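# Move pencil case from drawer to desk, close drawer

## Task

Lift the pencil case out of the open drawer and set it on the desk; afterwards push the drawer fully closed while all its other contents stay in it. Every cabinet must stay roughly where it began, and the robot must not tip over or finish leaning. Only a result that holds without the robot supporting it at the end counts.

## Robot and tools

Robot: a Hello Robot Stretch 4 with one arm. It has an omni-wheel base, a lift that slides up a mast, an arm that telescopes straight forward, a wrist with yaw, pitch and roll joints, and a two-finger gripper. It stands about 1.6 m tall; the base edge lies within 0.23 m of the base origin. Loose objects may occasionally get nudged by something outside your control.

Frames: the base frame sits on the floor below the base centre, with x ahead, y to the left and z up. hand_pose is reported in this frame and marks a point between the open fingertips; when all wrist joints read zero its axes line up with the base frame. Treat the printed hand position as approximate. The odometry frame equals the base frame as it was when the scene began.

Tool execute_actions: argument actions is a list holding one action or none (none just returns state and images). Optional cameras picks which images come back: head_camera, head_left_camera, head_right_camera, wrist_camera or all; omitted, null or ["all"] gives all, [] gives none. An action contains base, joints or both, plus optional pace and contact_limits; alternatively it contains only end_of_arm. Motions in one action begin together but may finish at different moments.
- base: a single command, always a relative offset from where the base last reported itself. translate_m: metres straight ahead, positive forward, -2 to 2. strafe_m: metres sideways, positive left, -2 to 2. rotate_rad: radians in place, positive counter-clockwise seen from above, -3.2 to 3.2.
- joints: absolute targets keyed by name, in one object. lift_m 0 to 1.2 (m); arm_m 0 to 0.55 (m extension); wrist_yaw_rad -1.134 to 4.276 (0 points ahead, positive turns left, 3.14 is stowed back, above 3.4 the arm may block it); wrist_pitch_rad -1.117 to 4.259 (0 level, 1.57 pointing down); wrist_roll_rad -1.117 to 4.259 (0 keeps fingers level, positive turns clockwise viewed from behind); gripper_m -0.038 to 0.141 (fingertip gap in m; negative values make them press together). Done tolerances: lift and arm ±0.004, yaw and roll ±0.02, pitch ±0.05, gripper ±0.004. Out-of-range joint targets are clipped to the limit, run, and flagged; any other bad value or unknown key rejects the whole call with no motion. A joint or base you leave out may still be driving toward an earlier target without the statuses showing it.
- pace: "slow", "default", "fast" or "max" (default if omitted). Base top speeds are 0.1, 0.3, 0.4, 0.6 m/s and 1, 2, 3, 4 rad/s respectively; with the lift above 0.2 at the start of a base move these shrink, down to 0.3 m/s and 1 rad/s at 1.2.
- contact_limits: only arm_m, from 0 (gentlest) to 0.75 (firmest), 0.5 if omitted; exceeding it halts the arm with contact_stop.
- end_of_arm: "enable_torque" re-powers wrist or gripper motors that shut off; they then hold position.
A single action runs at most 15 s. Once a result reports a stop, any further execute_actions, wait or finished_scene calls in the same reply are skipped.

Tool wait: seconds from 0 to 10; sends nothing new and returns the same state and images as an empty action.

Tool zoom_image: camera name and region [x0, y0, x1, y1] in pixels of that camera's most recent full image, origin top-left, at most 504 by 504.

Tool finished_scene: scene is the number of the scene you are closing. It is final, runs after the robot has held the last command, and reports success. The goal must already hold and remain stable.

Result lines: base_status and joint_status tell how each commanded motion ended: done (for the base, wheels turned the full amount even if slipping); off_target (stopped short, may still push); contact_stop_at_<key> (hit something; that part drops its target and may go slack, so a lift can sag under load and a base can roll); limit_stop_at_<name>, including limit_stop_at_tilt (leaning over 6 degrees; lift, arm and wheels go slack and ignore commands until upright) and limit_stop_at_own_body (near self-collision; move away from the body); torque_fault (wrist motor overloaded and went limp; send enable_torque); time_out. Slack parts recover once commanded again. on_its_own covers anything you did not command; its held at value is the target being held, not the actual position. joint_positions gives readings. lidar_m lists 12 distances in m from the base origin, 30-degree sectors starting straight ahead and going counter-clockwise (4th left, 7th behind, 10th right); "-" means nothing seen or closer than 0.25 m; it spans about 0.15 m up to robot height and misses glass and thin legs. wrist_depth_mm is a 7 by 7 grid of median depths (100 to 2000 mm, "-" invalid), top-left first, robot body included. base_odometry counts wheel rotation, so slip reads as motion; heading runs -3.142 to 3.142. If turned_by_wheels and turned_by_imu disagree by over about 0.1 rad, expect a collision or slip and that much heading error. base_tilt in degrees, forward and right positive, with a fixed bias up to about 1.5. motor_effort is percent of maximum, positive toward larger joint values, peak in brackets; biased and noisy. For wheel_0, wheel_1, wheel_2 positive turns the base right. A held load pushes wrist_pitch_rad effort away from 0.

Gripping: command gripper_m smaller than the object width; tighter squeezes harder and pulls the object up to about a third of the shortfall toward the wrist, while opening pushes it out. Neither the reading nor done proves a grasp; a firm squeeze at a target of 0 or more shows in gripper effort. Fingertips pressed onto a surface can jam; raise the lift.

Cameras: head_camera at the mast top facing forward and down (turn the base to look around); head_left_camera and head_right_camera are fisheyes beside it pointing steeper, showing base and arm; wrist_camera looks along the fingers, tips near its lower edge. Calibration is provided per camera and may be slightly off.

Avoid: turning or driving with over 1 kg held and arm_m above 0.2, especially fast; steady heavy pulls or pushes with a high gripper or high contact limit (tipping risk); letting the wrist strain or hold over about 2 kg level (torque fault); tilted-up plus rolled wrist (self-collision); dropping objects, slamming the drawer, hard impacts and shoving cabinets. To unfold the wrist at the start, send lift_m 0.4 with wrist_yaw_rad 0 together. The simulation keeps running while you deliberate.

Each tool is called by a JSON object that holds its "api" and its "payload".

## Session

{"api": "execute_actions", "payload": {"actions": [{"joints":{"lift_m":0.6,"wrist_yaw_rad":0}}]}}

Scene clock: 2.83 s.
base_odometry: x=+0.000 y=+0.000 heading=+0.000 (m, m, rad; odometry frame)
turned_by_wheels: +0.000 (rad since the last result)
turned_by_imu: +0.001 (rad since the last result)
base_tilt: forward=-0.6 right=+0.2 (deg)
lidar_m: 2.36 1.95 1.43 1.60 1.83 1.79 2.01 1.76 1.28 1.02 2.10 2.10
base_status: not commanded
joint_positions: lift_m=+0.600 arm_m=-0.001 wrist_yaw_rad=+0.000 wrist_pitch_rad=-0.001 wrist_roll_rad=+0.009 gripper_m=+0.057
joint_status: all done
motor_effort: lift_m=+25(26) arm_m=+0(0) wrist_yaw_rad=+1(4) wrist_pitch_rad=-8(8) wrist_roll_rad=-1(0) gripper_m=-1(3) wheel_0=+1(0) wheel_1=+0(0) wheel_2=+0(0) (%)
hand_pose: x=+0.4584 y=-0.0873 z=+0.7783 quat_wxyz=(+1.000, +0.005, -0.001, +0.000) (m; base frame)
wrist_depth_mm: 1537 1756 - - - - - / 1537 1808 - - - - - / 1499 1808 - - - - - / 1499 1756 - - - - - / 1576 1808 - - - - - / 1537 1808 196 - 195 - - / 1537 1661 1863 126 1808 1661 1808
pictures: head_camera, head_left_camera, head_right_camera, wrist_camera
camera_calibration (this result's frames):
wrist_camera: T_world_to_cam=[[-0.0280193, -0.999545, -0.0111474, -0.0684351], [0.0297344, 0.0103135, -0.999505, 0.825817], [0.999165, -0.0283369, 0.0294319, -0.25584], [0, 0, 0, 1]] pos_world=[0.229154, -0.0841707, 0.832175]
Images, in order (width x height): head_camera 420x560, head_left_camera 420x672, head_right_camera 420x672, wrist_camera 616x392.

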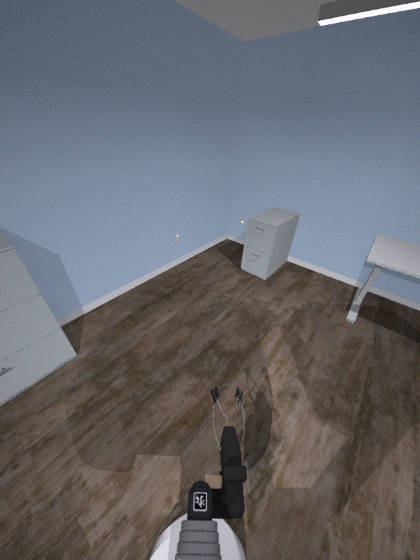

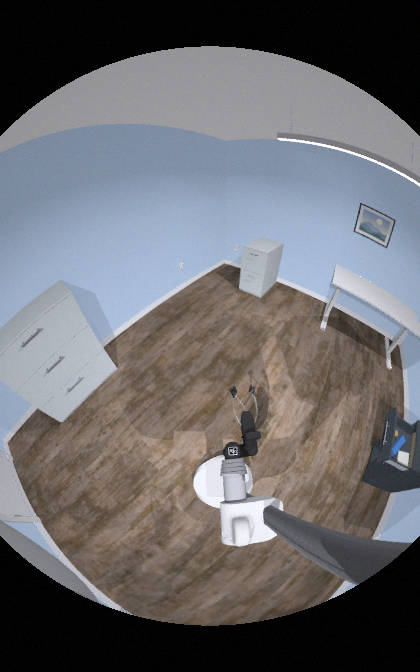

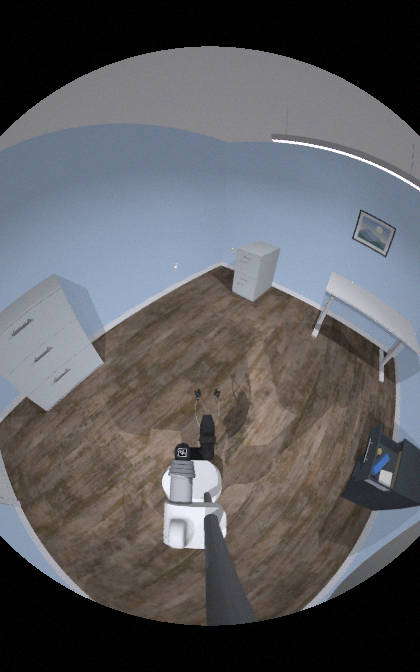

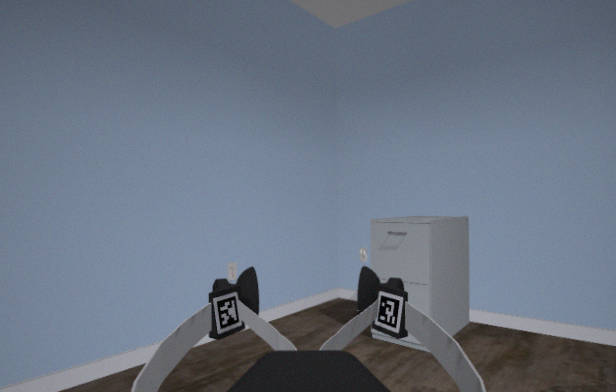

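{"api": "execute_actions", "payload": {"actions": [{"base":{"rotate_rad":-2.15},"joints":{"lift_m":0.9,"wrist_pitch_rad":1.57,"gripper_m":0.12}}]}}

Scene clock: 5.83 s.
base_odometry: x=+0.000 y=+0.000 heading=-2.150 (m, m, rad; odometry frame)
turned_by_wheels: -2.150 (rad since the last result)
turned_by_imu: -2.113 (rad since the last result)
base_tilt: forward=-0.6 right=+0.2 (deg)
lidar_m: 1.41 1.02 2.16 2.11 2.34 1.95 1.45 1.59 1.84 1.78 1.91 1.79
base_status: done
joint_positions: lift_m=+0.900 arm_m=-0.001 wrist_yaw_rad=+0.000 wrist_pitch_rad=+1.570 wrist_roll_rad=+0.009 gripper_m=+0.120
joint_status: all done
motor_effort: lift_m=+25(27) arm_m=+0(0) wrist_yaw_rad=+2(1) wrist_pitch_rad=-2(3) wrist_roll_rad=+1(0) gripper_m=-2(4) wheel_0=+0(9) wheel_1=-1(6) wheel_2=-1(8) (%)
hand_pose: x=+0.1702 y=-0.0874 z=+0.7894 quat_wxyz=(+0.707, +0.003, +0.707, -0.003) (m; base frame)
wrist_depth_mm: 1025 1008 1008 1008 1008 991 1025 / 1008 1008 991 991 991 1008 1008 / 991 1008 1025 1008 1008 991 1008 / 1008 1008 991 1008 991 1008 991 / 1008 991 798 788 991 1008 991 / 991 976 778 788 976 991 976 / 1008 960 788 123 991 991 991
pictures: head_camera, head_left_camera, head_right_camera, wrist_camera
camera_calibration (this result's frames):
wrist_camera: T_world_to_cam=[[-0.0111099, -0.999537, 0.0283291, -0.110514], [-0.999513, 0.0102742, -0.0294767, 0.254956], [0.029172, -0.0286428, -0.999164, 1.0088], [0, 0, 0, 1]] pos_world=[0.224175, -0.0841873, 1.01861]
Images, in order (width x height): head_camera 420x560, head_left_camera 420x672, head_right_camera 420x672, wrist_camera 616x392.

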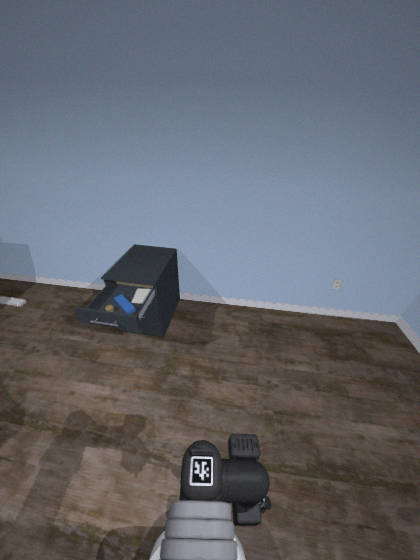

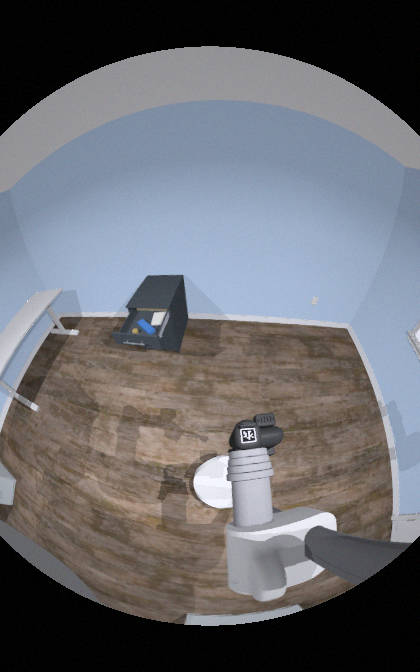

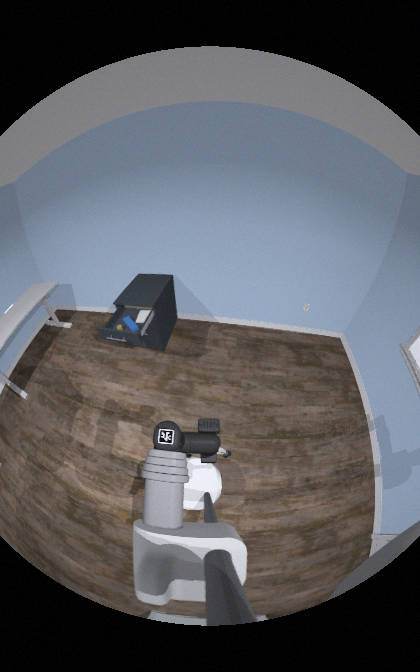

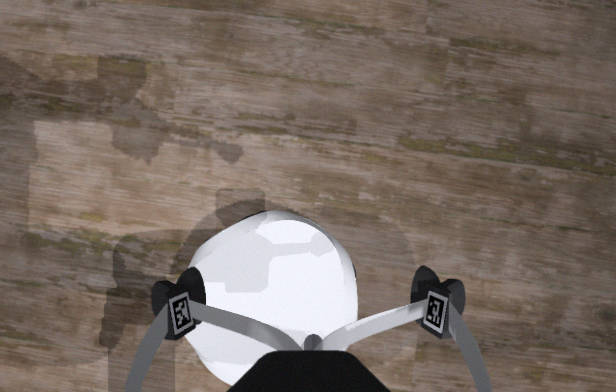

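{"api": "execute_actions", "payload": {"actions": [{"base":{"rotate_rad":-0.13}}], "cameras": []}}

{"api": "execute_actions", "payload": {"actions": [{"base":{"strafe_m":0.84},"pace":"fast"}], "cameras": []}}

{"api": "execute_actions", "payload": {"actions": [{"base":{"translate_m":0.5},"joints":{"arm_m":0.4}}], "cameras": ["head_camera","wrist_camera"]}}

Scene clock: 7.57 s.
base_odometry: x=+0.000 y=+0.000 heading=-2.280 (m, m, rad; odometry frame)
turned_by_wheels: -0.130 (rad since the last result)
turned_by_imu: -0.127 (rad since the last result)
base_tilt: forward=-0.6 right=+0.1 (deg)
lidar_m: 1.78 1.02 1.26 2.11 2.34 2.04 1.44 1.47 1.88 1.76 1.86 1.85
base_status: done
joint_positions: lift_m=+0.900 arm_m=-0.001 wrist_yaw_rad=+0.000 wrist_pitch_rad=+1.570 wrist_roll_rad=+0.009 gripper_m=+0.120
joint_status: not commanded
motor_effort: lift_m=+25(25) arm_m=+0(0) wrist_yaw_rad=+1(1) wrist_pitch_rad=+1(4) wrist_roll_rad=-1(0) gripper_m=-1(2) wheel_0=+1(6) wheel_1=+1(1) wheel_2=+0(6) (%)
hand_pose: x=+0.1702 y=-0.0874 z=+0.7894 quat_wxyz=(+0.707, +0.003, +0.707, -0.003) (m; base frame)
wrist_depth_mm: 1025 1008 1008 1025 991 1008 1025 / 1008 1008 1008 1025 991 1008 991 / 1008 991 1008 991 1008 1008 991 / 1008 991 991 1008 1008 1008 991 / 991 1008 788 778 991 991 991 / 1008 1008 778 778 991 976 976 / 991 991 778 123 991 976 991
pictures: none
No camera images: the call's "cameras" was empty. Leave "cameras" out to get every camera's image.

Scene clock: 11.13 s.
base_odometry: x=+0.638 y=-0.547 heading=-2.280 (m, m, rad; odometry frame)
turned_by_wheels: +0.000 (rad since the last result)
turned_by_imu: +0.004 (rad since the last result)
base_tilt: forward=-0.5 right=+0.1 (deg)
lidar_m: 0.84 1.82 1.33 1.27 1.57 2.05 1.94 1.64 2.06 2.61 2.58 0.90
base_status: done
joint_positions: lift_m=+0.900 arm_m=-0.001 wrist_yaw_rad=+0.000 wrist_pitch_rad=+1.570 wrist_roll_rad=+0.009 gripper_m=+0.120
joint_status: not commanded
motor_effort: lift_m=+24(25) arm_m=+0(0) wrist_yaw_rad=+1(1) wrist_pitch_rad=-1(4) wrist_roll_rad=-2(2) gripper_m=-1(1) wheel_0=+1(12) wheel_1=+1(7) wheel_2=+1(2) (%)
hand_pose: x=+0.1702 y=-0.0874 z=+0.7894 quat_wxyz=(+0.707, +0.003, +0.707, -0.003) (m; base frame)
wrist_depth_mm: 1008 1008 1008 1025 1008 1008 991 / 1025 1008 1008 1008 1025 1008 1025 / 1008 991 991 991 991 991 991 / 1008 976 991 991 1008 991 1008 / 1008 1008 778 788 991 991 991 / 976 1008 788 788 976 991 991 / 976 991 778 123 991 991 976
pictures: none
No camera images: the call's "cameras" was empty. Leave "cameras" out to get every camera's image.

Scene clock: 14.27 s.
base_odometry: x=+0.312 y=-0.927 heading=-2.280 (m, m, rad; odometry frame)
turned_by_wheels: +0.000 (rad since the last result)
turned_by_imu: -0.001 (rad since the last result)
base_tilt: forward=-0.6 right=+0.1 (deg)
lidar_m: 0.33 0.39 1.33 1.26 1.34 1.92 2.44 2.09 2.75 2.57 1.83 0.36
base_status: done
joint_positions: lift_m=+0.900 arm_m=+0.399 wrist_yaw_rad=+0.000 wrist_pitch_rad=+1.570 wrist_roll_rad=+0.009 gripper_m=+0.120
joint_status: all done
motor_effort: lift_m=+24(25) arm_m=+7(8) wrist_yaw_rad=+0(2) wrist_pitch_rad=+2(2) wrist_roll_rad=-2(1) gripper_m=+1(1) wheel_0=+0(7) wheel_1=+0(3) wheel_2=+2(8) (%)
hand_pose: x=+0.5699 y=-0.0874 z=+0.7894 quat_wxyz=(+0.707, +0.003, +0.707, -0.003) (m; base frame)
wrist_depth_mm: 1008 370 370 370 373 368 1008 / 1008 368 370 370 368 366 1008 / 991 991 492 488 477 449 1008 / 1008 991 488 488 477 991 976 / 976 991 492 459 480 991 976 / 991 1008 452 484 455 1008 991 / 991 452 484 123 484 991 976
pictures: head_camera, wrist_camera
camera_calibration (this result's frames):
wrist_camera: T_world_to_cam=[[-0.0109408, -0.999539, 0.0283313, -0.106174], [-0.99952, 0.0101104, -0.0292896, 0.654273], [0.0289896, -0.0286381, -0.999169, 0.99731], [0, 0, 0, 1]] pos_world=[0.623886, -0.0841784, 1.01865]
Images, in order (width x height): head_camera 420x560, wrist_camera 616x392.

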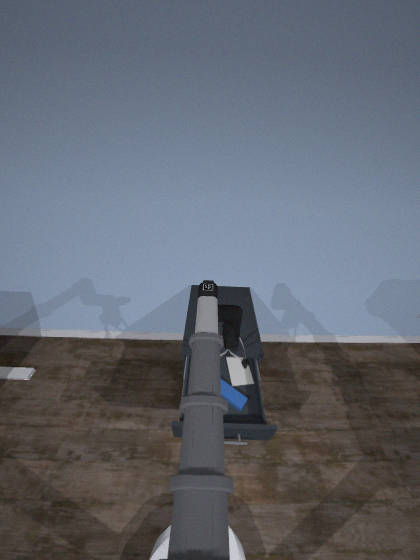

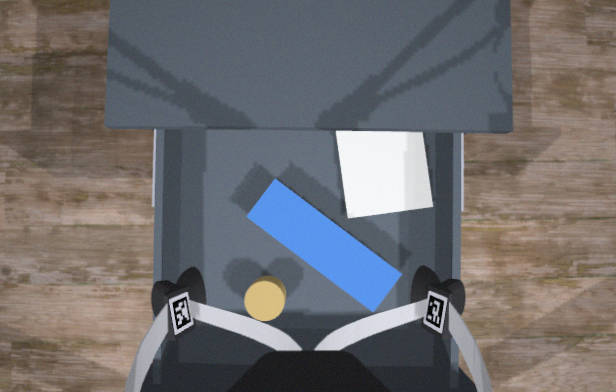

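{"api": "execute_actions", "payload": {"actions": [{"base":{"strafe_m":-0.025},"joints":{"lift_m":0.73,"wrist_roll_rad":-0.93,"gripper_m":0.1}}], "cameras": ["wrist_camera"]}}

Scene clock: 16.73 s.
base_odometry: x=+0.293 y=-0.910 heading=-2.280 (m, m, rad; odometry frame)
turned_by_wheels: +0.000 (rad since the last result)
turned_by_imu: +0.001 (rad since the last result)
base_tilt: forward=-0.5 right=+0.2 (deg)
lidar_m: 0.33 0.40 1.34 1.27 1.35 1.94 2.44 2.11 2.73 2.59 1.84 0.36
base_status: done
joint_positions: lift_m=+0.730 arm_m=+0.399 wrist_yaw_rad=+0.000 wrist_pitch_rad=+1.570 wrist_roll_rad=-0.930 gripper_m=+0.100
joint_status: all done
motor_effort: lift_m=+17(25) arm_m=+7(7) wrist_yaw_rad=+1(1) wrist_pitch_rad=+1(0) wrist_roll_rad=-1(7) gripper_m=-4(0) wheel_0=-1(6) wheel_1=-1(7) wheel_2=+0(3) (%)
hand_pose: x=+0.5699 y=-0.0874 z=+0.6201 quat_wxyz=(+0.632, -0.317, +0.632, +0.317) (m; base frame)
wrist_depth_mm: 842 854 289 325 208 200 199 / 866 286 324 324 322 198 198 / 281 322 324 320 322 202 198 / 320 322 320 291 320 310 197 / 286 320 320 290 310 309 309 / 252 319 203 290 201 307 300 / 227 271 319 126 314 285 267
pictures: wrist_camera
camera_calibration (this result's frames):
wrist_camera: T_world_to_cam=[[0.799859, -0.599482, 0.0290915, -0.528922], [-0.598812, -0.800368, -0.028914, 0.349873], [0.0406173, 0.00570677, -0.999158, 0.824464], [0, 0, 0, 1]] pos_world=[0.599084, -0.0417575, 0.849273]
Images, in order (width x height): wrist_camera 616x392.

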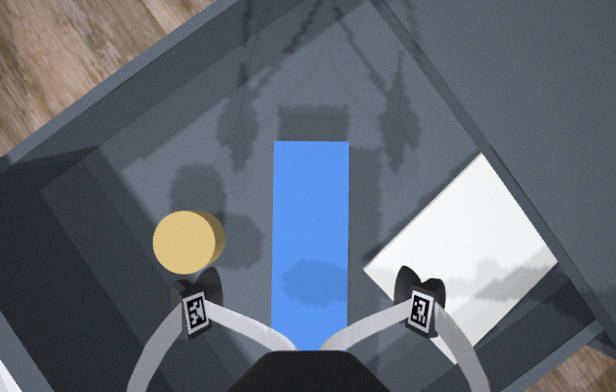

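{"api": "execute_actions", "payload": {"actions": [{"base":{"strafe_m":-0.028},"joints":{"arm_m":0.379,"lift_m":0.69,"gripper_m":0.085}}], "cameras": []}}

{"api": "execute_actions", "payload": {"actions": [{"joints":{"lift_m":0.655},"pace":"slow"}], "cameras": ["wrist_camera"]}}

{"api": "execute_actions", "payload": {"actions": [{"joints":{"gripper_m":0.01}}], "cameras": []}}

{"api": "execute_actions", "payload": {"actions": [{"joints":{"lift_m":1.0}}], "cameras": ["wrist_camera"]}}

{"api": "execute_actions", "payload": {"actions": [{"base":{"rotate_rad":1.6}}]}}

Scene clock: 18.63 s.
base_odometry: x=+0.272 y=-0.892 heading=-2.280 (m, m, rad; odometry frame)
turned_by_wheels: +0.000 (rad since the last result)
turned_by_imu: +0.001 (rad since the last result)
base_tilt: forward=-0.6 right=+0.1 (deg)
lidar_m: 0.33 0.39 1.37 1.32 1.39 1.97 2.45 2.07 2.69 2.53 1.82 0.35
base_status: done
joint_positions: lift_m=+0.690 arm_m=+0.380 wrist_yaw_rad=+0.000 wrist_pitch_rad=+1.570 wrist_roll_rad=-0.930 gripper_m=+0.085
joint_status: all done
motor_effort: lift_m=+17(15) arm_m=-8(8) wrist_yaw_rad=+1(1) wrist_pitch_rad=+0(1) wrist_roll_rad=-2(1) gripper_m=-1(0) wheel_0=+0(5) wheel_1=+0(6) wheel_2=+0(1) (%)
hand_pose: x=+0.5515 y=-0.0874 z=+0.5801 quat_wxyz=(+0.632, -0.317, +0.632, +0.317) (m; base frame)
wrist_depth_mm: 233 265 283 285 285 283 159 / 258 285 282 254 283 282 160 / 285 285 283 252 281 273 272 / 283 248 281 251 281 271 271 / 262 282 279 250 272 271 270 / 228 279 202 248 199 270 255 / 205 245 277 126 278 241 228
pictures: none
No camera images: the call's "cameras" was empty. Leave "cameras" out to get every camera's image.

Scene clock: 19.77 s.
base_odometry: x=+0.272 y=-0.892 heading=-2.280 (m, m, rad; odometry frame)
turned_by_wheels: +0.000 (rad since the last result)
turned_by_imu: +0.000 (rad since the last result)
base_tilt: forward=-0.5 right=+0.1 (deg)
lidar_m: 0.34 0.38 1.39 1.32 1.38 1.98 2.46 2.06 2.68 2.54 1.84 0.38
base_status: not commanded
joint_positions: lift_m=+0.655 arm_m=+0.380 wrist_yaw_rad=+0.000 wrist_pitch_rad=+1.570 wrist_roll_rad=-0.930 gripper_m=+0.085
joint_status: all done
motor_effort: lift_m=+17(18) arm_m=-7(8) wrist_yaw_rad=+1(1) wrist_pitch_rad=+1(1) wrist_roll_rad=-2(3) gripper_m=-2(5) wheel_0=-1(1) wheel_1=+1(0) wheel_2=+0(0) (%)
hand_pose: x=+0.5515 y=-0.0874 z=+0.5451 quat_wxyz=(+0.632, -0.317, +0.632, +0.317) (m; base frame)
wrist_depth_mm: 220 249 249 249 248 247 247 / 250 250 248 218 247 247 240 / 248 248 248 217 247 238 237 / 247 213 247 216 246 238 236 / 246 246 246 216 237 236 236 / 229 246 202 214 200 236 236 / 206 243 245 126 242 236 217
pictures: wrist_camera
camera_calibration (this result's frames):
wrist_camera: T_world_to_cam=[[0.799841, -0.599508, 0.0290801, -0.512049], [-0.598838, -0.800349, -0.0289054, 0.336728], [0.0406033, 0.00570547, -0.999159, 0.750292], [0, 0, 0, 1]] pos_world=[0.580739, -0.0417584, 0.774284]
Images, in order (width x height): wrist_camera 616x392.

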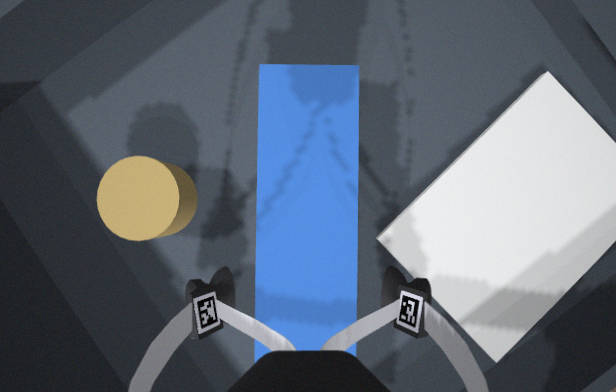

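Scene clock: 21.30 s.
base_odometry: x=+0.272 y=-0.892 heading=-2.280 (m, m, rad; odometry frame)
turned_by_wheels: +0.000 (rad since the last result)
turned_by_imu: +0.001 (rad since the last result)
base_tilt: forward=-0.5 right=+0.1 (deg)
lidar_m: 0.34 0.39 1.38 1.32 1.38 1.96 2.44 2.09 2.72 2.54 1.84 0.38
base_status: not commanded
joint_positions: lift_m=+0.655 arm_m=+0.380 wrist_yaw_rad=+0.000 wrist_pitch_rad=+1.570 wrist_roll_rad=-0.930 gripper_m=+0.010
joint_status: all done
motor_effort: lift_m=+16(17) arm_m=-8(8) wrist_yaw_rad=+1(1) wrist_pitch_rad=+2(3) wrist_roll_rad=-1(3) gripper_m=-18(24) wheel_0=-1(1) wheel_1=+0(0) wheel_2=+0(0) (%)
hand_pose: x=+0.5515 y=-0.0874 z=+0.5451 quat_wxyz=(+0.632, -0.317, +0.632, +0.317) (m; base frame)
wrist_depth_mm: 220 251 249 249 248 248 247 / 249 249 248 205 248 247 238 / 249 248 247 204 246 238 237 / 247 213 245 202 246 236 237 / 246 246 245 202 236 236 236 / 228 245 196 200 187 236 235 / 205 243 243 155 243 235 218
pictures: none
No camera images: the call's "cameras" was empty. Leave "cameras" out to get every camera's image.

Scene clock: 23.73 s.
base_odometry: x=+0.272 y=-0.892 heading=-2.280 (m, m, rad; odometry frame)
turned_by_wheels: +0.000 (rad since the last result)
turned_by_imu: +0.001 (rad since the last result)
base_tilt: forward=-0.6 right=+0.1 (deg)
lidar_m: 0.34 0.38 1.40 1.33 1.39 1.99 2.45 2.07 2.71 2.52 1.81 0.34
base_status: not commanded
joint_positions: lift_m=+1.000 arm_m=+0.380 wrist_yaw_rad=+0.000 wrist_pitch_rad=+1.570 wrist_roll_rad=-0.930 gripper_m=+0.010
joint_status: all done
motor_effort: lift_m=+26(26) arm_m=-8(8) wrist_yaw_rad=+2(1) wrist_pitch_rad=+1(1) wrist_roll_rad=-2(1) gripper_m=-21(19) wheel_0=-1(1) wheel_1=+0(0) wheel_2=+0(0) (%)
hand_pose: x=+0.5515 y=-0.0874 z=+0.8894 quat_wxyz=(+0.632, -0.317, +0.632, +0.317) (m; base frame)
wrist_depth_mm: 1098 1118 1098 466 469 466 466 / 1098 1098 1078 204 466 466 466 / 1098 1118 585 204 466 462 466 / 1118 585 591 202 585 462 462 / 1098 891 564 202 574 466 1098 / 891 878 197 200 187 1098 1098 / 991 878 1078 155 1078 1078 1078
pictures: wrist_camera
camera_calibration (this result's frames):
wrist_camera: T_world_to_cam=[[0.799841, -0.599508, 0.02908, -0.522057], [-0.598837, -0.800349, -0.0289054, 0.346676], [0.0406032, 0.00570548, -0.999159, 1.09426], [0, 0, 0, 1]] pos_world=[0.580735, -0.0417584, 1.11854]
Images, in order (width x height): wrist_camera 616x392.

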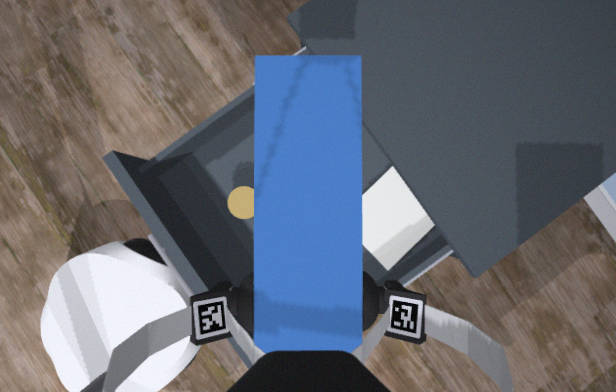

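Scene clock: 26.00 s.
base_odometry: x=+0.272 y=-0.892 heading=-0.680 (m, m, rad; odometry frame)
turned_by_wheels: +1.600 (rad since the last result)
turned_by_imu: +1.574 (rad since the last result)
base_tilt: forward=-0.5 right=+0.1 (deg)
lidar_m: 0.55 1.35 2.03 2.36 2.09 2.69 2.57 1.78 0.39 0.34 0.38 1.36
base_status: done
joint_positions: lift_m=+1.000 arm_m=+0.380 wrist_yaw_rad=+0.000 wrist_pitch_rad=+1.570 wrist_roll_rad=-0.930 gripper_m=+0.010
joint_status: not commanded
motor_effort: lift_m=+25(25) arm_m=-7(8) wrist_yaw_rad=+1(1) wrist_pitch_rad=+1(2) wrist_roll_rad=-2(1) gripper_m=-20(21) wheel_0=+0(10) wheel_1=-1(4) wheel_2=+0(7) (%)
hand_pose: x=+0.5515 y=-0.0874 z=+0.8894 quat_wxyz=(+0.632, -0.317, +0.632, +0.317) (m; base frame)
wrist_depth_mm: 1098 1098 1138 1138 1098 1098 1098 / 1098 1098 1118 204 1118 1118 1098 / 1098 1098 1098 204 1078 1078 1098 / 1060 1078 1078 202 1098 1098 1098 / 1078 931 1098 201 1098 1078 1078 / 891 891 197 201 186 1060 1078 / 991 878 1078 155 1078 1098 1078
pictures: head_camera, head_left_camera, head_right_camera, wrist_camera
camera_calibration (this result's frames):
wrist_camera: T_world_to_cam=[[0.799888, -0.599444, 0.0290802, -0.522057], [-0.598774, -0.800396, -0.0289055, 0.346622], [0.0406029, 0.0057087, -0.999159, 1.09431], [0, 0, 0, 1]] pos_world=[0.580703, -0.041756, 1.11859]
Images, in order (width x height): head_camera 420x560, head_left_camera 420x672, head_right_camera 420x672, wrist_camera 616x392.

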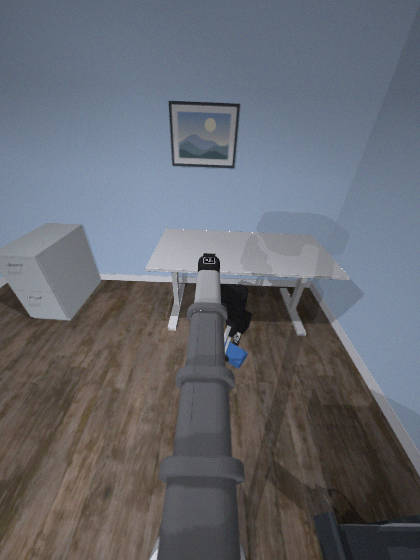

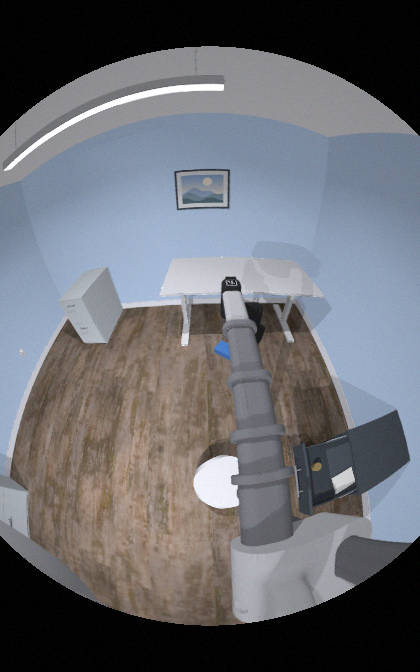

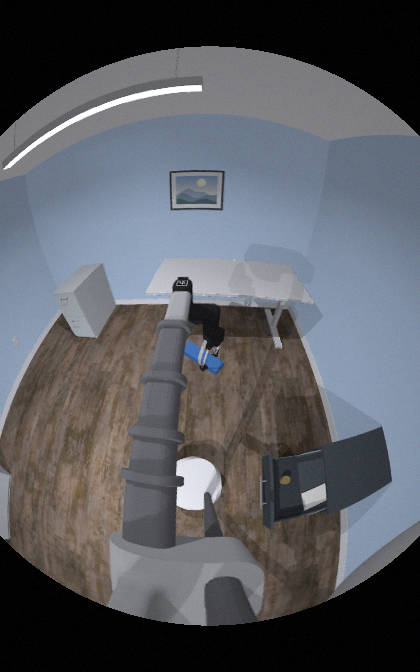

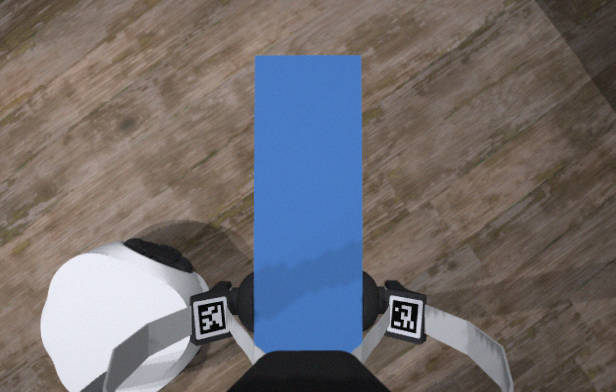

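{"api": "execute_actions", "payload": {"actions": [{"base":{"translate_m":0.8},"joints":{"arm_m":0.53}}], "cameras": ["wrist_camera"]}}

Scene clock: 30.63 s.
base_odometry: x=+0.894 y=-1.395 heading=-0.680 (m, m, rad; odometry frame)
turned_by_wheels: +0.000 (rad since the last result)
turned_by_imu: -0.001 (rad since the last result)
base_tilt: forward=-0.4 right=+0.2 (deg)
lidar_m: 0.52 0.55 1.46 2.43 2.43 2.82 3.45 0.74 0.91 1.24 0.76 0.55
base_status: done
joint_positions: lift_m=+1.000 arm_m=+0.529 wrist_yaw_rad=+0.000 wrist_pitch_rad=+1.570 wrist_roll_rad=-0.930 gripper_m=+0.010
joint_status: all done
motor_effort: lift_m=+25(25) arm_m=+7(8) wrist_yaw_rad=+1(2) wrist_pitch_rad=+1(0) wrist_roll_rad=-1(1) gripper_m=-21(23) wheel_0=-1(3) wheel_1=+0(3) wheel_2=+2(9) (%)
hand_pose: x=+0.6998 y=-0.0874 z=+0.8894 quat_wxyz=(+0.632, -0.317, +0.632, +0.317) (m; base frame)
wrist_depth_mm: 394 397 397 397 394 392 392 / 397 394 392 205 394 392 389 / 1078 394 394 204 389 389 389 / 1098 392 389 202 392 392 389 / 1118 991 392 202 389 387 387 / 878 891 198 200 187 387 387 / 878 878 387 155 382 382 379
pictures: wrist_camera
camera_calibration (this result's frames):
wrist_camera: T_world_to_cam=[[0.799899, -0.599435, 0.0289733, -0.640613], [-0.598769, -0.800403, -0.0288254, 0.435361], [0.0404692, 0.00570906, -0.999164, 1.0884], [0, 0, 0, 1]] pos_world=[0.72906, -0.0417557, 1.1186]
Images, in order (width x height): wrist_camera 616x392.

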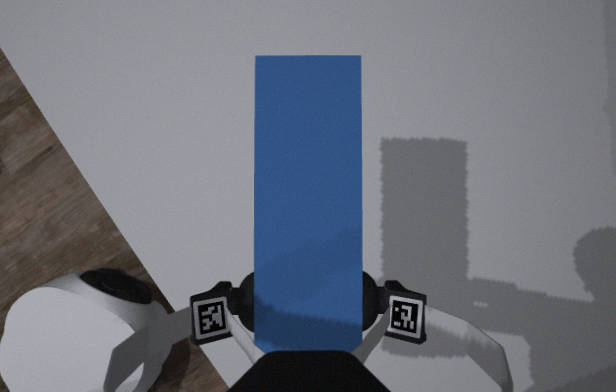

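{"api": "execute_actions", "payload": {"actions": [{"joints":{"lift_m":0.855}}], "cameras": []}}

{"api": "execute_actions", "payload": {"actions": [{"joints":{"gripper_m":0.09}}], "cameras": []}}

{"api": "execute_actions", "payload": {"actions": [{"joints":{"lift_m":0.92}}], "cameras": []}}

{"api": "execute_actions", "payload": {"actions": [{"base":{"translate_m":-0.755},"joints":{"arm_m":0,"wrist_roll_rad":0,"gripper_m":0},"pace":"fast"}], "cameras": ["head_camera"]}}

{"api": "execute_actions", "payload": {"actions": [{"base":{"strafe_m":0.25},"joints":{"lift_m":0.42,"wrist_pitch_rad":0},"pace":"fast"}], "cameras": []}}

{"api": "execute_actions", "payload": {"actions": [{"base":{"rotate_rad":-1.6}}], "cameras": ["head_camera","wrist_camera"]}}

Scene clock: 34.20 s.
base_odometry: x=+0.894 y=-1.395 heading=-0.680 (m, m, rad; odometry frame)
turned_by_wheels: +0.000 (rad since the last result)
turned_by_imu: +0.001 (rad since the last result)
base_tilt: forward=-0.6 right=+0.2 (deg)
lidar_m: 0.52 0.55 1.49 2.43 2.42 2.81 3.45 0.72 0.93 1.25 0.74 0.54
base_status: not commanded
joint_positions: lift_m=+0.855 arm_m=+0.529 wrist_yaw_rad=+0.000 wrist_pitch_rad=+1.570 wrist_roll_rad=-0.930 gripper_m=+0.010
joint_status: all done
motor_effort: lift_m=+17(24) arm_m=+7(8) wrist_yaw_rad=+2(2) wrist_pitch_rad=-3(0) wrist_roll_rad=-1(1) gripper_m=-20(19) wheel_0=-1(1) wheel_1=+0(1) wheel_2=+2(2) (%)
hand_pose: x=+0.6998 y=-0.0874 z=+0.7451 quat_wxyz=(+0.632, -0.317, +0.632, +0.317) (m; base frame)
wrist_depth_mm: 251 250 250 250 249 249 249 / 251 249 249 205 248 248 248 / 249 248 248 204 248 247 248 / 249 248 248 202 247 246 246 / 247 247 247 202 246 245 244 / 750 245 197 201 186 245 243 / 741 245 244 155 243 243 242
pictures: none
No camera images: the call's "cameras" was empty. Leave "cameras" out to get every camera's image.

Scene clock: 35.80 s.
base_odometry: x=+0.894 y=-1.395 heading=-0.680 (m, m, rad; odometry frame)
turned_by_wheels: +0.000 (rad since the last result)
turned_by_imu: +0.001 (rad since the last result)
base_tilt: forward=-0.6 right=+0.1 (deg)
lidar_m: 0.51 0.55 1.49 2.45 2.45 2.81 3.46 0.73 0.93 1.25 0.75 0.55
base_status: not commanded
joint_positions: lift_m=+0.855 arm_m=+0.529 wrist_yaw_rad=+0.000 wrist_pitch_rad=+1.570 wrist_roll_rad=-0.930 gripper_m=+0.090
joint_status: all done
motor_effort: lift_m=+17(17) arm_m=+7(7) wrist_yaw_rad=+1(2) wrist_pitch_rad=+1(0) wrist_roll_rad=+0(1) gripper_m=+0(20) wheel_0=-1(1) wheel_1=+0(0) wheel_2=+2(2) (%)
hand_pose: x=+0.6998 y=-0.0874 z=+0.7451 quat_wxyz=(+0.632, -0.317, +0.632, +0.317) (m; base frame)
wrist_depth_mm: 251 251 251 250 250 249 248 / 250 250 250 220 249 249 248 / 250 250 249 217 248 247 247 / 248 248 248 218 247 247 246 / 248 247 246 216 246 246 245 / 741 246 202 216 199 244 244 / 741 245 244 126 244 243 244
pictures: none
No camera images: the call's "cameras" was empty. Leave "cameras" out to get every camera's image.

Scene clock: 37.00 s.
base_odometry: x=+0.894 y=-1.395 heading=-0.680 (m, m, rad; odometry frame)
turned_by_wheels: +0.000 (rad since the last result)
turned_by_imu: +0.000 (rad since the last result)
base_tilt: forward=-0.5 right=+0.1 (deg)
lidar_m: 0.51 0.56 1.49 2.45 2.43 2.82 3.44 0.71 0.93 1.24 0.73 0.54
base_status: not commanded
joint_positions: lift_m=+0.920 arm_m=+0.529 wrist_yaw_rad=+0.000 wrist_pitch_rad=+1.570 wrist_roll_rad=-0.930 gripper_m=+0.090
joint_status: all done
motor_effort: lift_m=+25(26) arm_m=+7(7) wrist_yaw_rad=+1(2) wrist_pitch_rad=+2(1) wrist_roll_rad=-1(1) gripper_m=+0(3) wheel_0=-1(1) wheel_1=+0(0) wheel_2=+2(2) (%)
hand_pose: x=+0.6998 y=-0.0874 z=+0.8094 quat_wxyz=(+0.632, -0.317, +0.632, +0.317) (m; base frame)
wrist_depth_mm: 317 315 315 314 314 312 312 / 315 314 314 315 314 310 310 / 314 314 314 283 310 312 310 / 312 310 312 283 310 309 307 / 1008 310 310 281 309 307 307 / 798 310 202 279 199 307 306 / 788 788 307 126 306 306 306
pictures: none
No camera images: the call's "cameras" was empty. Leave "cameras" out to get every camera's image.

Scene clock: 40.43 s.
base_odometry: x=+0.307 y=-0.920 heading=-0.680 (m, m, rad; odometry frame)
turned_by_wheels: +0.000 (rad since the last result)
turned_by_imu: +0.004 (rad since the last result)
base_tilt: forward=-0.6 right=+0.1 (deg)
lidar_m: 1.27 1.34 1.95 2.45 2.09 2.76 2.63 1.81 0.37 0.32 0.39 1.32
base_status: done
joint_positions: lift_m=+0.920 arm_m=+0.001 wrist_yaw_rad=+0.000 wrist_pitch_rad=+1.570 wrist_roll_rad=+0.000 gripper_m=+0.000
joint_status: all done
motor_effort: lift_m=+25(25) arm_m=-7(8) wrist_yaw_rad=+2(0) wrist_pitch_rad=-2(1) wrist_roll_rad=+0(3) gripper_m=-2(4) wheel_0=-1(6) wheel_1=+1(6) wheel_2=+0(10) (%)
hand_pose: x=+0.1723 y=-0.0874 z=+0.8094 quat_wxyz=(+0.707, +0.000, +0.707, +0.000) (m; base frame)
wrist_depth_mm: 1042 1008 1025 1025 1025 1025 1025 / 1025 1008 1025 1025 1025 1025 1025 / 1025 1008 1025 1008 1025 1025 1025 / 1008 1008 1008 1008 1008 1008 1008 / 1025 1008 809 798 1008 1008 1008 / 1008 1008 798 193 1025 1008 452 / 1008 1025 809 129 1008 1008 424
pictures: head_camera
Images, in order (width x height): head_camera 420x560.

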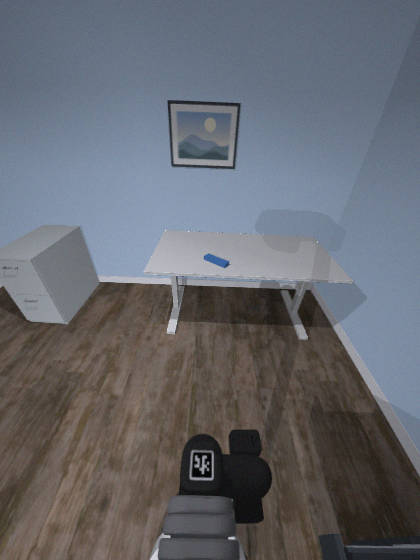

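Scene clock: 42.77 s.
base_odometry: x=+0.464 y=-0.726 heading=-0.680 (m, m, rad; odometry frame)
turned_by_wheels: +0.000 (rad since the last result)
turned_by_imu: +0.002 (rad since the last result)
base_tilt: forward=-0.5 right=+0.1 (deg)
lidar_m: 1.27 1.74 1.97 2.20 1.88 2.76 2.65 2.17 0.61 0.58 1.57 1.33
base_status: done
joint_positions: lift_m=+0.420 arm_m=+0.001 wrist_yaw_rad=+0.000 wrist_pitch_rad=+0.003 wrist_roll_rad=+0.000 gripper_m=+0.000
joint_status: all done
motor_effort: lift_m=+17(22) arm_m=-7(7) wrist_yaw_rad=+1(2) wrist_pitch_rad=-6(12) wrist_roll_rad=-1(1) gripper_m=-9(8) wheel_0=+1(6) wheel_1=-1(11) wheel_2=+1(0) (%)
hand_pose: x=+0.4607 y=-0.0874 z=+0.5977 quat_wxyz=(+1.000, +0.000, +0.002, +0.000) (m; base frame)
wrist_depth_mm: 1863 1808 1863 1808 1808 1808 1808 / 1808 1863 1756 1808 1756 1808 1808 / 1808 1863 1863 1808 1808 1756 1808 / 1618 1756 1808 1708 1336 1808 1576 / 1537 1808 1808 1808 1808 1808 1808 / 1537 1808 1808 193 1808 1808 1756 / 1366 1397 1255 130 1255 1397 1430
pictures: none
No camera images: the call's "cameras" was empty. Leave "cameras" out to get every camera's image.

Scene clock: 44.83 s.
base_odometry: x=+0.464 y=-0.726 heading=-2.280 (m, m, rad; odometry frame)
turned_by_wheels: -1.600 (rad since the last result)
turned_by_imu: -1.572 (rad since the last result)
base_tilt: forward=-0.5 right=+0.2 (deg)
lidar_m: 0.58 1.56 1.35 1.28 1.75 1.94 2.20 1.86 2.75 2.59 2.21 0.60
base_status: done
joint_positions: lift_m=+0.420 arm_m=+0.001 wrist_yaw_rad=+0.000 wrist_pitch_rad=+0.003 wrist_roll_rad=+0.000 gripper_m=+0.000
joint_status: not commanded
motor_effort: lift_m=+17(17) arm_m=-7(7) wrist_yaw_rad=+2(1) wrist_pitch_rad=-7(9) wrist_roll_rad=+0(1) gripper_m=-7(2) wheel_0=+1(4) wheel_1=+1(8) wheel_2=-1(7) (%)
hand_pose: x=+0.4607 y=-0.0874 z=+0.5977 quat_wxyz=(+1.000, +0.000, +0.002, +0.000) (m; base frame)
wrist_depth_mm: 1308 1281 1281 1308 1281 1281 1281 / 1281 1281 1281 1308 1308 1308 1308 / 1281 1281 1281 1281 1308 1308 1281 / 1281 1281 1281 1281 1281 1281 1281 / 1255 407 404 402 399 402 1281 / 1281 404 402 193 399 1255 1255 / 1255 1255 715 130 699 1281 1255
pictures: head_camera, wrist_camera
camera_calibration (this result's frames):
wrist_camera: T_world_to_cam=[[-0.0283373, -0.999597, -0.00193652, -0.0758328], [0.0253228, 0.00121881, -0.999679, 0.64658], [0.999278, -0.0283772, 0.025278, -0.250387], [0, 0, 0, 1]] pos_world=[0.231684, -0.0836955, 0.652554]
Images, in order (width x height): head_camera 420x560, wrist_camera 616x392.

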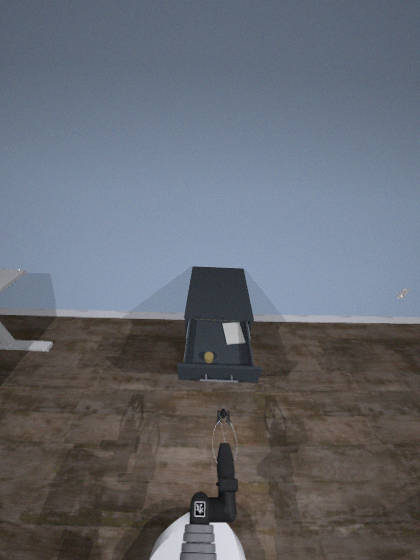

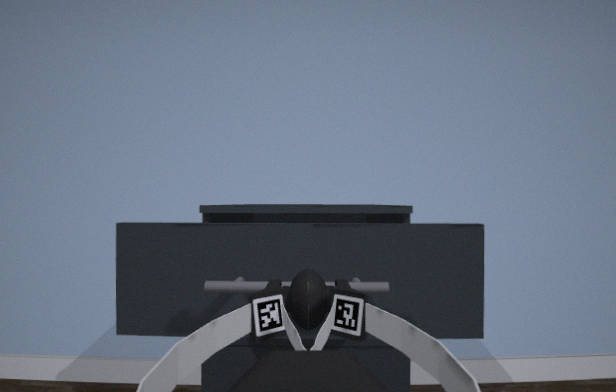

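{"api": "execute_actions", "payload": {"actions": [{"joints":{"lift_m":0.43,"arm_m":0.14}}], "cameras": []}}

{"api": "execute_actions", "payload": {"actions": [{"joints":{"arm_m":0.49},"pace":"slow","contact_limits":{"arm_m":0.25}}], "cameras": ["head_camera","wrist_camera"]}}

Scene clock: 46.87 s.
base_odometry: x=+0.464 y=-0.726 heading=-2.280 (m, m, rad; odometry frame)
turned_by_wheels: +0.000 (rad since the last result)
turned_by_imu: +0.001 (rad since the last result)
base_tilt: forward=-0.5 right=+0.1 (deg)
lidar_m: 0.60 1.56 1.35 1.28 1.78 1.93 2.20 1.84 2.75 2.60 2.21 0.64
base_status: not commanded
joint_positions: lift_m=+0.430 arm_m=+0.139 wrist_yaw_rad=+0.000 wrist_pitch_rad=+0.003 wrist_roll_rad=+0.000 gripper_m=+0.000
joint_status: all done
motor_effort: lift_m=+25(26) arm_m=+8(9) wrist_yaw_rad=+1(2) wrist_pitch_rad=-8(7) wrist_roll_rad=+3(1) gripper_m=-9(5) wheel_0=+1(1) wheel_1=+1(1) wheel_2=-1(1) (%)
hand_pose: x=+0.5981 y=-0.0874 z=+0.6071 quat_wxyz=(+1.000, +0.000, +0.001, +0.000) (m; base frame)
wrist_depth_mm: 1138 1138 1182 1160 1138 1160 1160 / 1138 1160 1160 1160 1160 1160 1138 / 1182 1160 1160 1160 1182 1160 1138 / 1138 1118 1160 1138 1160 1138 1160 / 715 270 268 268 267 265 1138 / 270 268 267 193 264 263 263 / 268 267 231 130 230 264 263
pictures: none
No camera images: the call's "cameras" was empty. Leave "cameras" out to get every camera's image.

Scene clock: 51.63 s.
base_odometry: x=+0.464 y=-0.726 heading=-2.280 (m, m, rad; odometry frame)
turned_by_wheels: +0.000 (rad since the last result)
turned_by_imu: +0.002 (rad since the last result)
base_tilt: forward=-0.6 right=+0.1 (deg)
lidar_m: 0.89 1.57 1.34 1.28 1.77 1.94 2.21 1.83 2.76 2.60 2.20 0.98
base_status: not commanded
joint_positions: lift_m=+0.430 arm_m=+0.488 wrist_yaw_rad=-0.003 wrist_pitch_rad=+0.002 wrist_roll_rad=+0.000 gripper_m=+0.000
joint_status: all done
motor_effort: lift_m=+25(25) arm_m=+12(12) wrist_yaw_rad=+10(10) wrist_pitch_rad=-7(6) wrist_roll_rad=-1(1) gripper_m=-5(5) wheel_0=+1(1) wheel_1=+2(2) wheel_2=-2(2) (%)
contact_limits: arm_m 0.25
hand_pose: x=+0.9471 y=-0.0883 z=+0.6073 quat_wxyz=(+1.000, +0.000, +0.001, -0.001) (m; base frame)
wrist_depth_mm: 820 809 831 820 809 831 831 / 798 809 809 798 820 820 809 / 809 809 809 820 809 809 820 / 798 798 809 820 809 820 809 / 235 235 234 233 233 231 229 / 236 234 233 201 231 230 230 / 235 234 200 124 199 230 229
pictures: head_camera, wrist_camera
camera_calibration (this result's frames):
wrist_camera: T_world_to_cam=[[-0.0312415, -0.99951, -0.00196421, -0.0600938], [0.0263096, 0.00114213, -0.999653, 0.642939], [0.999166, -0.0312823, 0.026261, -0.737455], [0, 0, 0, 1]] pos_world=[0.718047, -0.083868, 0.661964]
Images, in order (width x height): head_camera 420x560, wrist_camera 616x392.

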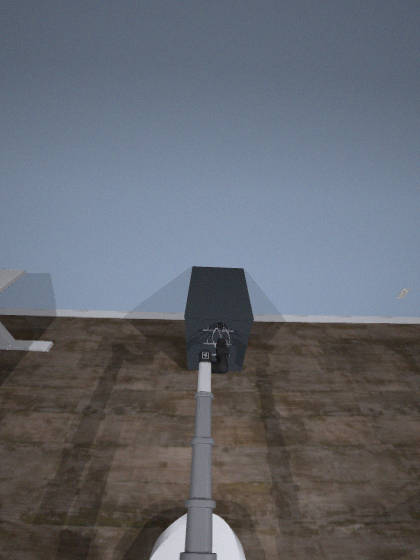

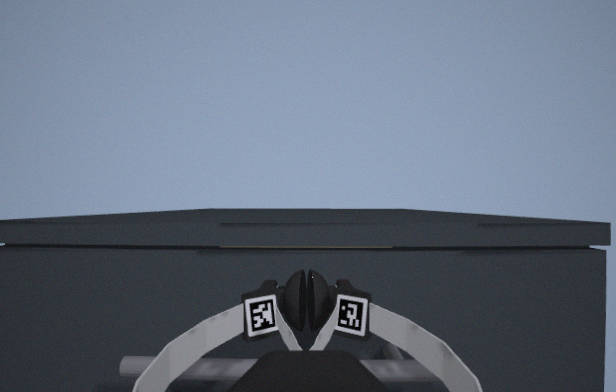

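{"api": "execute_actions", "payload": {"actions": [{"joints":{"arm_m":0.502},"pace":"slow","contact_limits":{"arm_m":0.3}}], "cameras": []}}

{"api": "execute_actions", "payload": {"actions": [{"joints":{"arm_m":0.3}}], "cameras": ["head_camera","wrist_camera"]}}

Scene clock: 52.90 s.
base_odometry: x=+0.464 y=-0.726 heading=-2.280 (m, m, rad; odometry frame)
turned_by_wheels: +0.000 (rad since the last result)
turned_by_imu: +0.001 (rad since the last result)
base_tilt: forward=-0.5 right=+0.1 (deg)
lidar_m: 0.91 1.55 1.34 1.28 1.77 1.94 2.19 1.84 2.75 2.61 2.19 0.99
base_status: not commanded
joint_positions: lift_m=+0.430 arm_m=+0.493 wrist_yaw_rad=-0.005 wrist_pitch_rad=+0.002 wrist_roll_rad=+0.000 gripper_m=+0.000
joint_status: arm_m contact_stop (moved +0.005 of +0.014)
on_its_own: arm_m is slack since a contact_stop (your +0.502 is given up); wrist_yaw_rad is at rest, and its effort (+16) is outside its rest range (-13 to +13)
motor_effort: lift_m=+25(25) arm_m=+0(18) wrist_yaw_rad=+16(28) wrist_pitch_rad=-5(7) wrist_roll_rad=+0(2) gripper_m=-3(3) wheel_0=+4(4) wheel_1=+5(5) wheel_2=-8(10) (%)
contact_limits: arm_m 0.3
hand_pose: x=+0.9516 y=-0.0889 z=+0.6074 quat_wxyz=(+1.000, +0.000, +0.001, -0.002) (m; base frame)
wrist_depth_mm: 798 809 809 809 820 820 820 / 809 809 809 809 809 809 831 / 809 798 809 809 820 809 820 / 788 798 809 809 809 820 820 / 234 234 233 232 231 229 230 / 233 232 232 202 229 229 229 / 232 231 199 129 199 229 228
pictures: none
No camera images: the call's "cameras" was empty. Leave "cameras" out to get every camera's image.

not run: a stop came earlier in this reply.

{"api": "execute_actions", "payload": {"actions": [{"joints":{"arm_m":0.42}}], "cameras": []}}

{"api": "finished_scene", "payload": {"scene": 1}}

Scene clock: 54.57 s.
base_odometry: x=+0.464 y=-0.726 heading=-2.280 (m, m, rad; odometry frame)
turned_by_wheels: +0.000 (rad since the last result)
turned_by_imu: +0.001 (rad since the last result)
base_tilt: forward=-0.6 right=+0.1 (deg)
lidar_m: 0.91 1.58 1.34 1.27 1.77 1.94 2.20 1.85 2.74 2.59 2.19 0.98
base_status: not commanded
joint_positions: lift_m=+0.430 arm_m=+0.421 wrist_yaw_rad=+0.000 wrist_pitch_rad=+0.002 wrist_roll_rad=+0.000 gripper_m=+0.000
joint_status: all done
motor_effort: lift_m=+25(25) arm_m=-8(8) wrist_yaw_rad=+1(14) wrist_pitch_rad=-5(6) wrist_roll_rad=-1(1) gripper_m=-4(9) wheel_0=+2(4) wheel_1=+3(5) wheel_2=+0(8) (%)
hand_pose: x=+0.8807 y=-0.0874 z=+0.6073 quat_wxyz=(+1.000, +0.000, +0.001, +0.000) (m; base frame)
wrist_depth_mm: 878 866 878 878 878 891 878 / 878 878 866 878 891 878 878 / 878 878 866 866 878 891 878 / 878 866 866 878 878 866 878 / 866 304 301 300 300 298 878 / 878 301 300 193 298 297 878 / 854 301 300 129 297 296 866
pictures: none
No camera images: the call's "cameras" was empty. Leave "cameras" out to get every camera's image.

The scene is finished: the task was done.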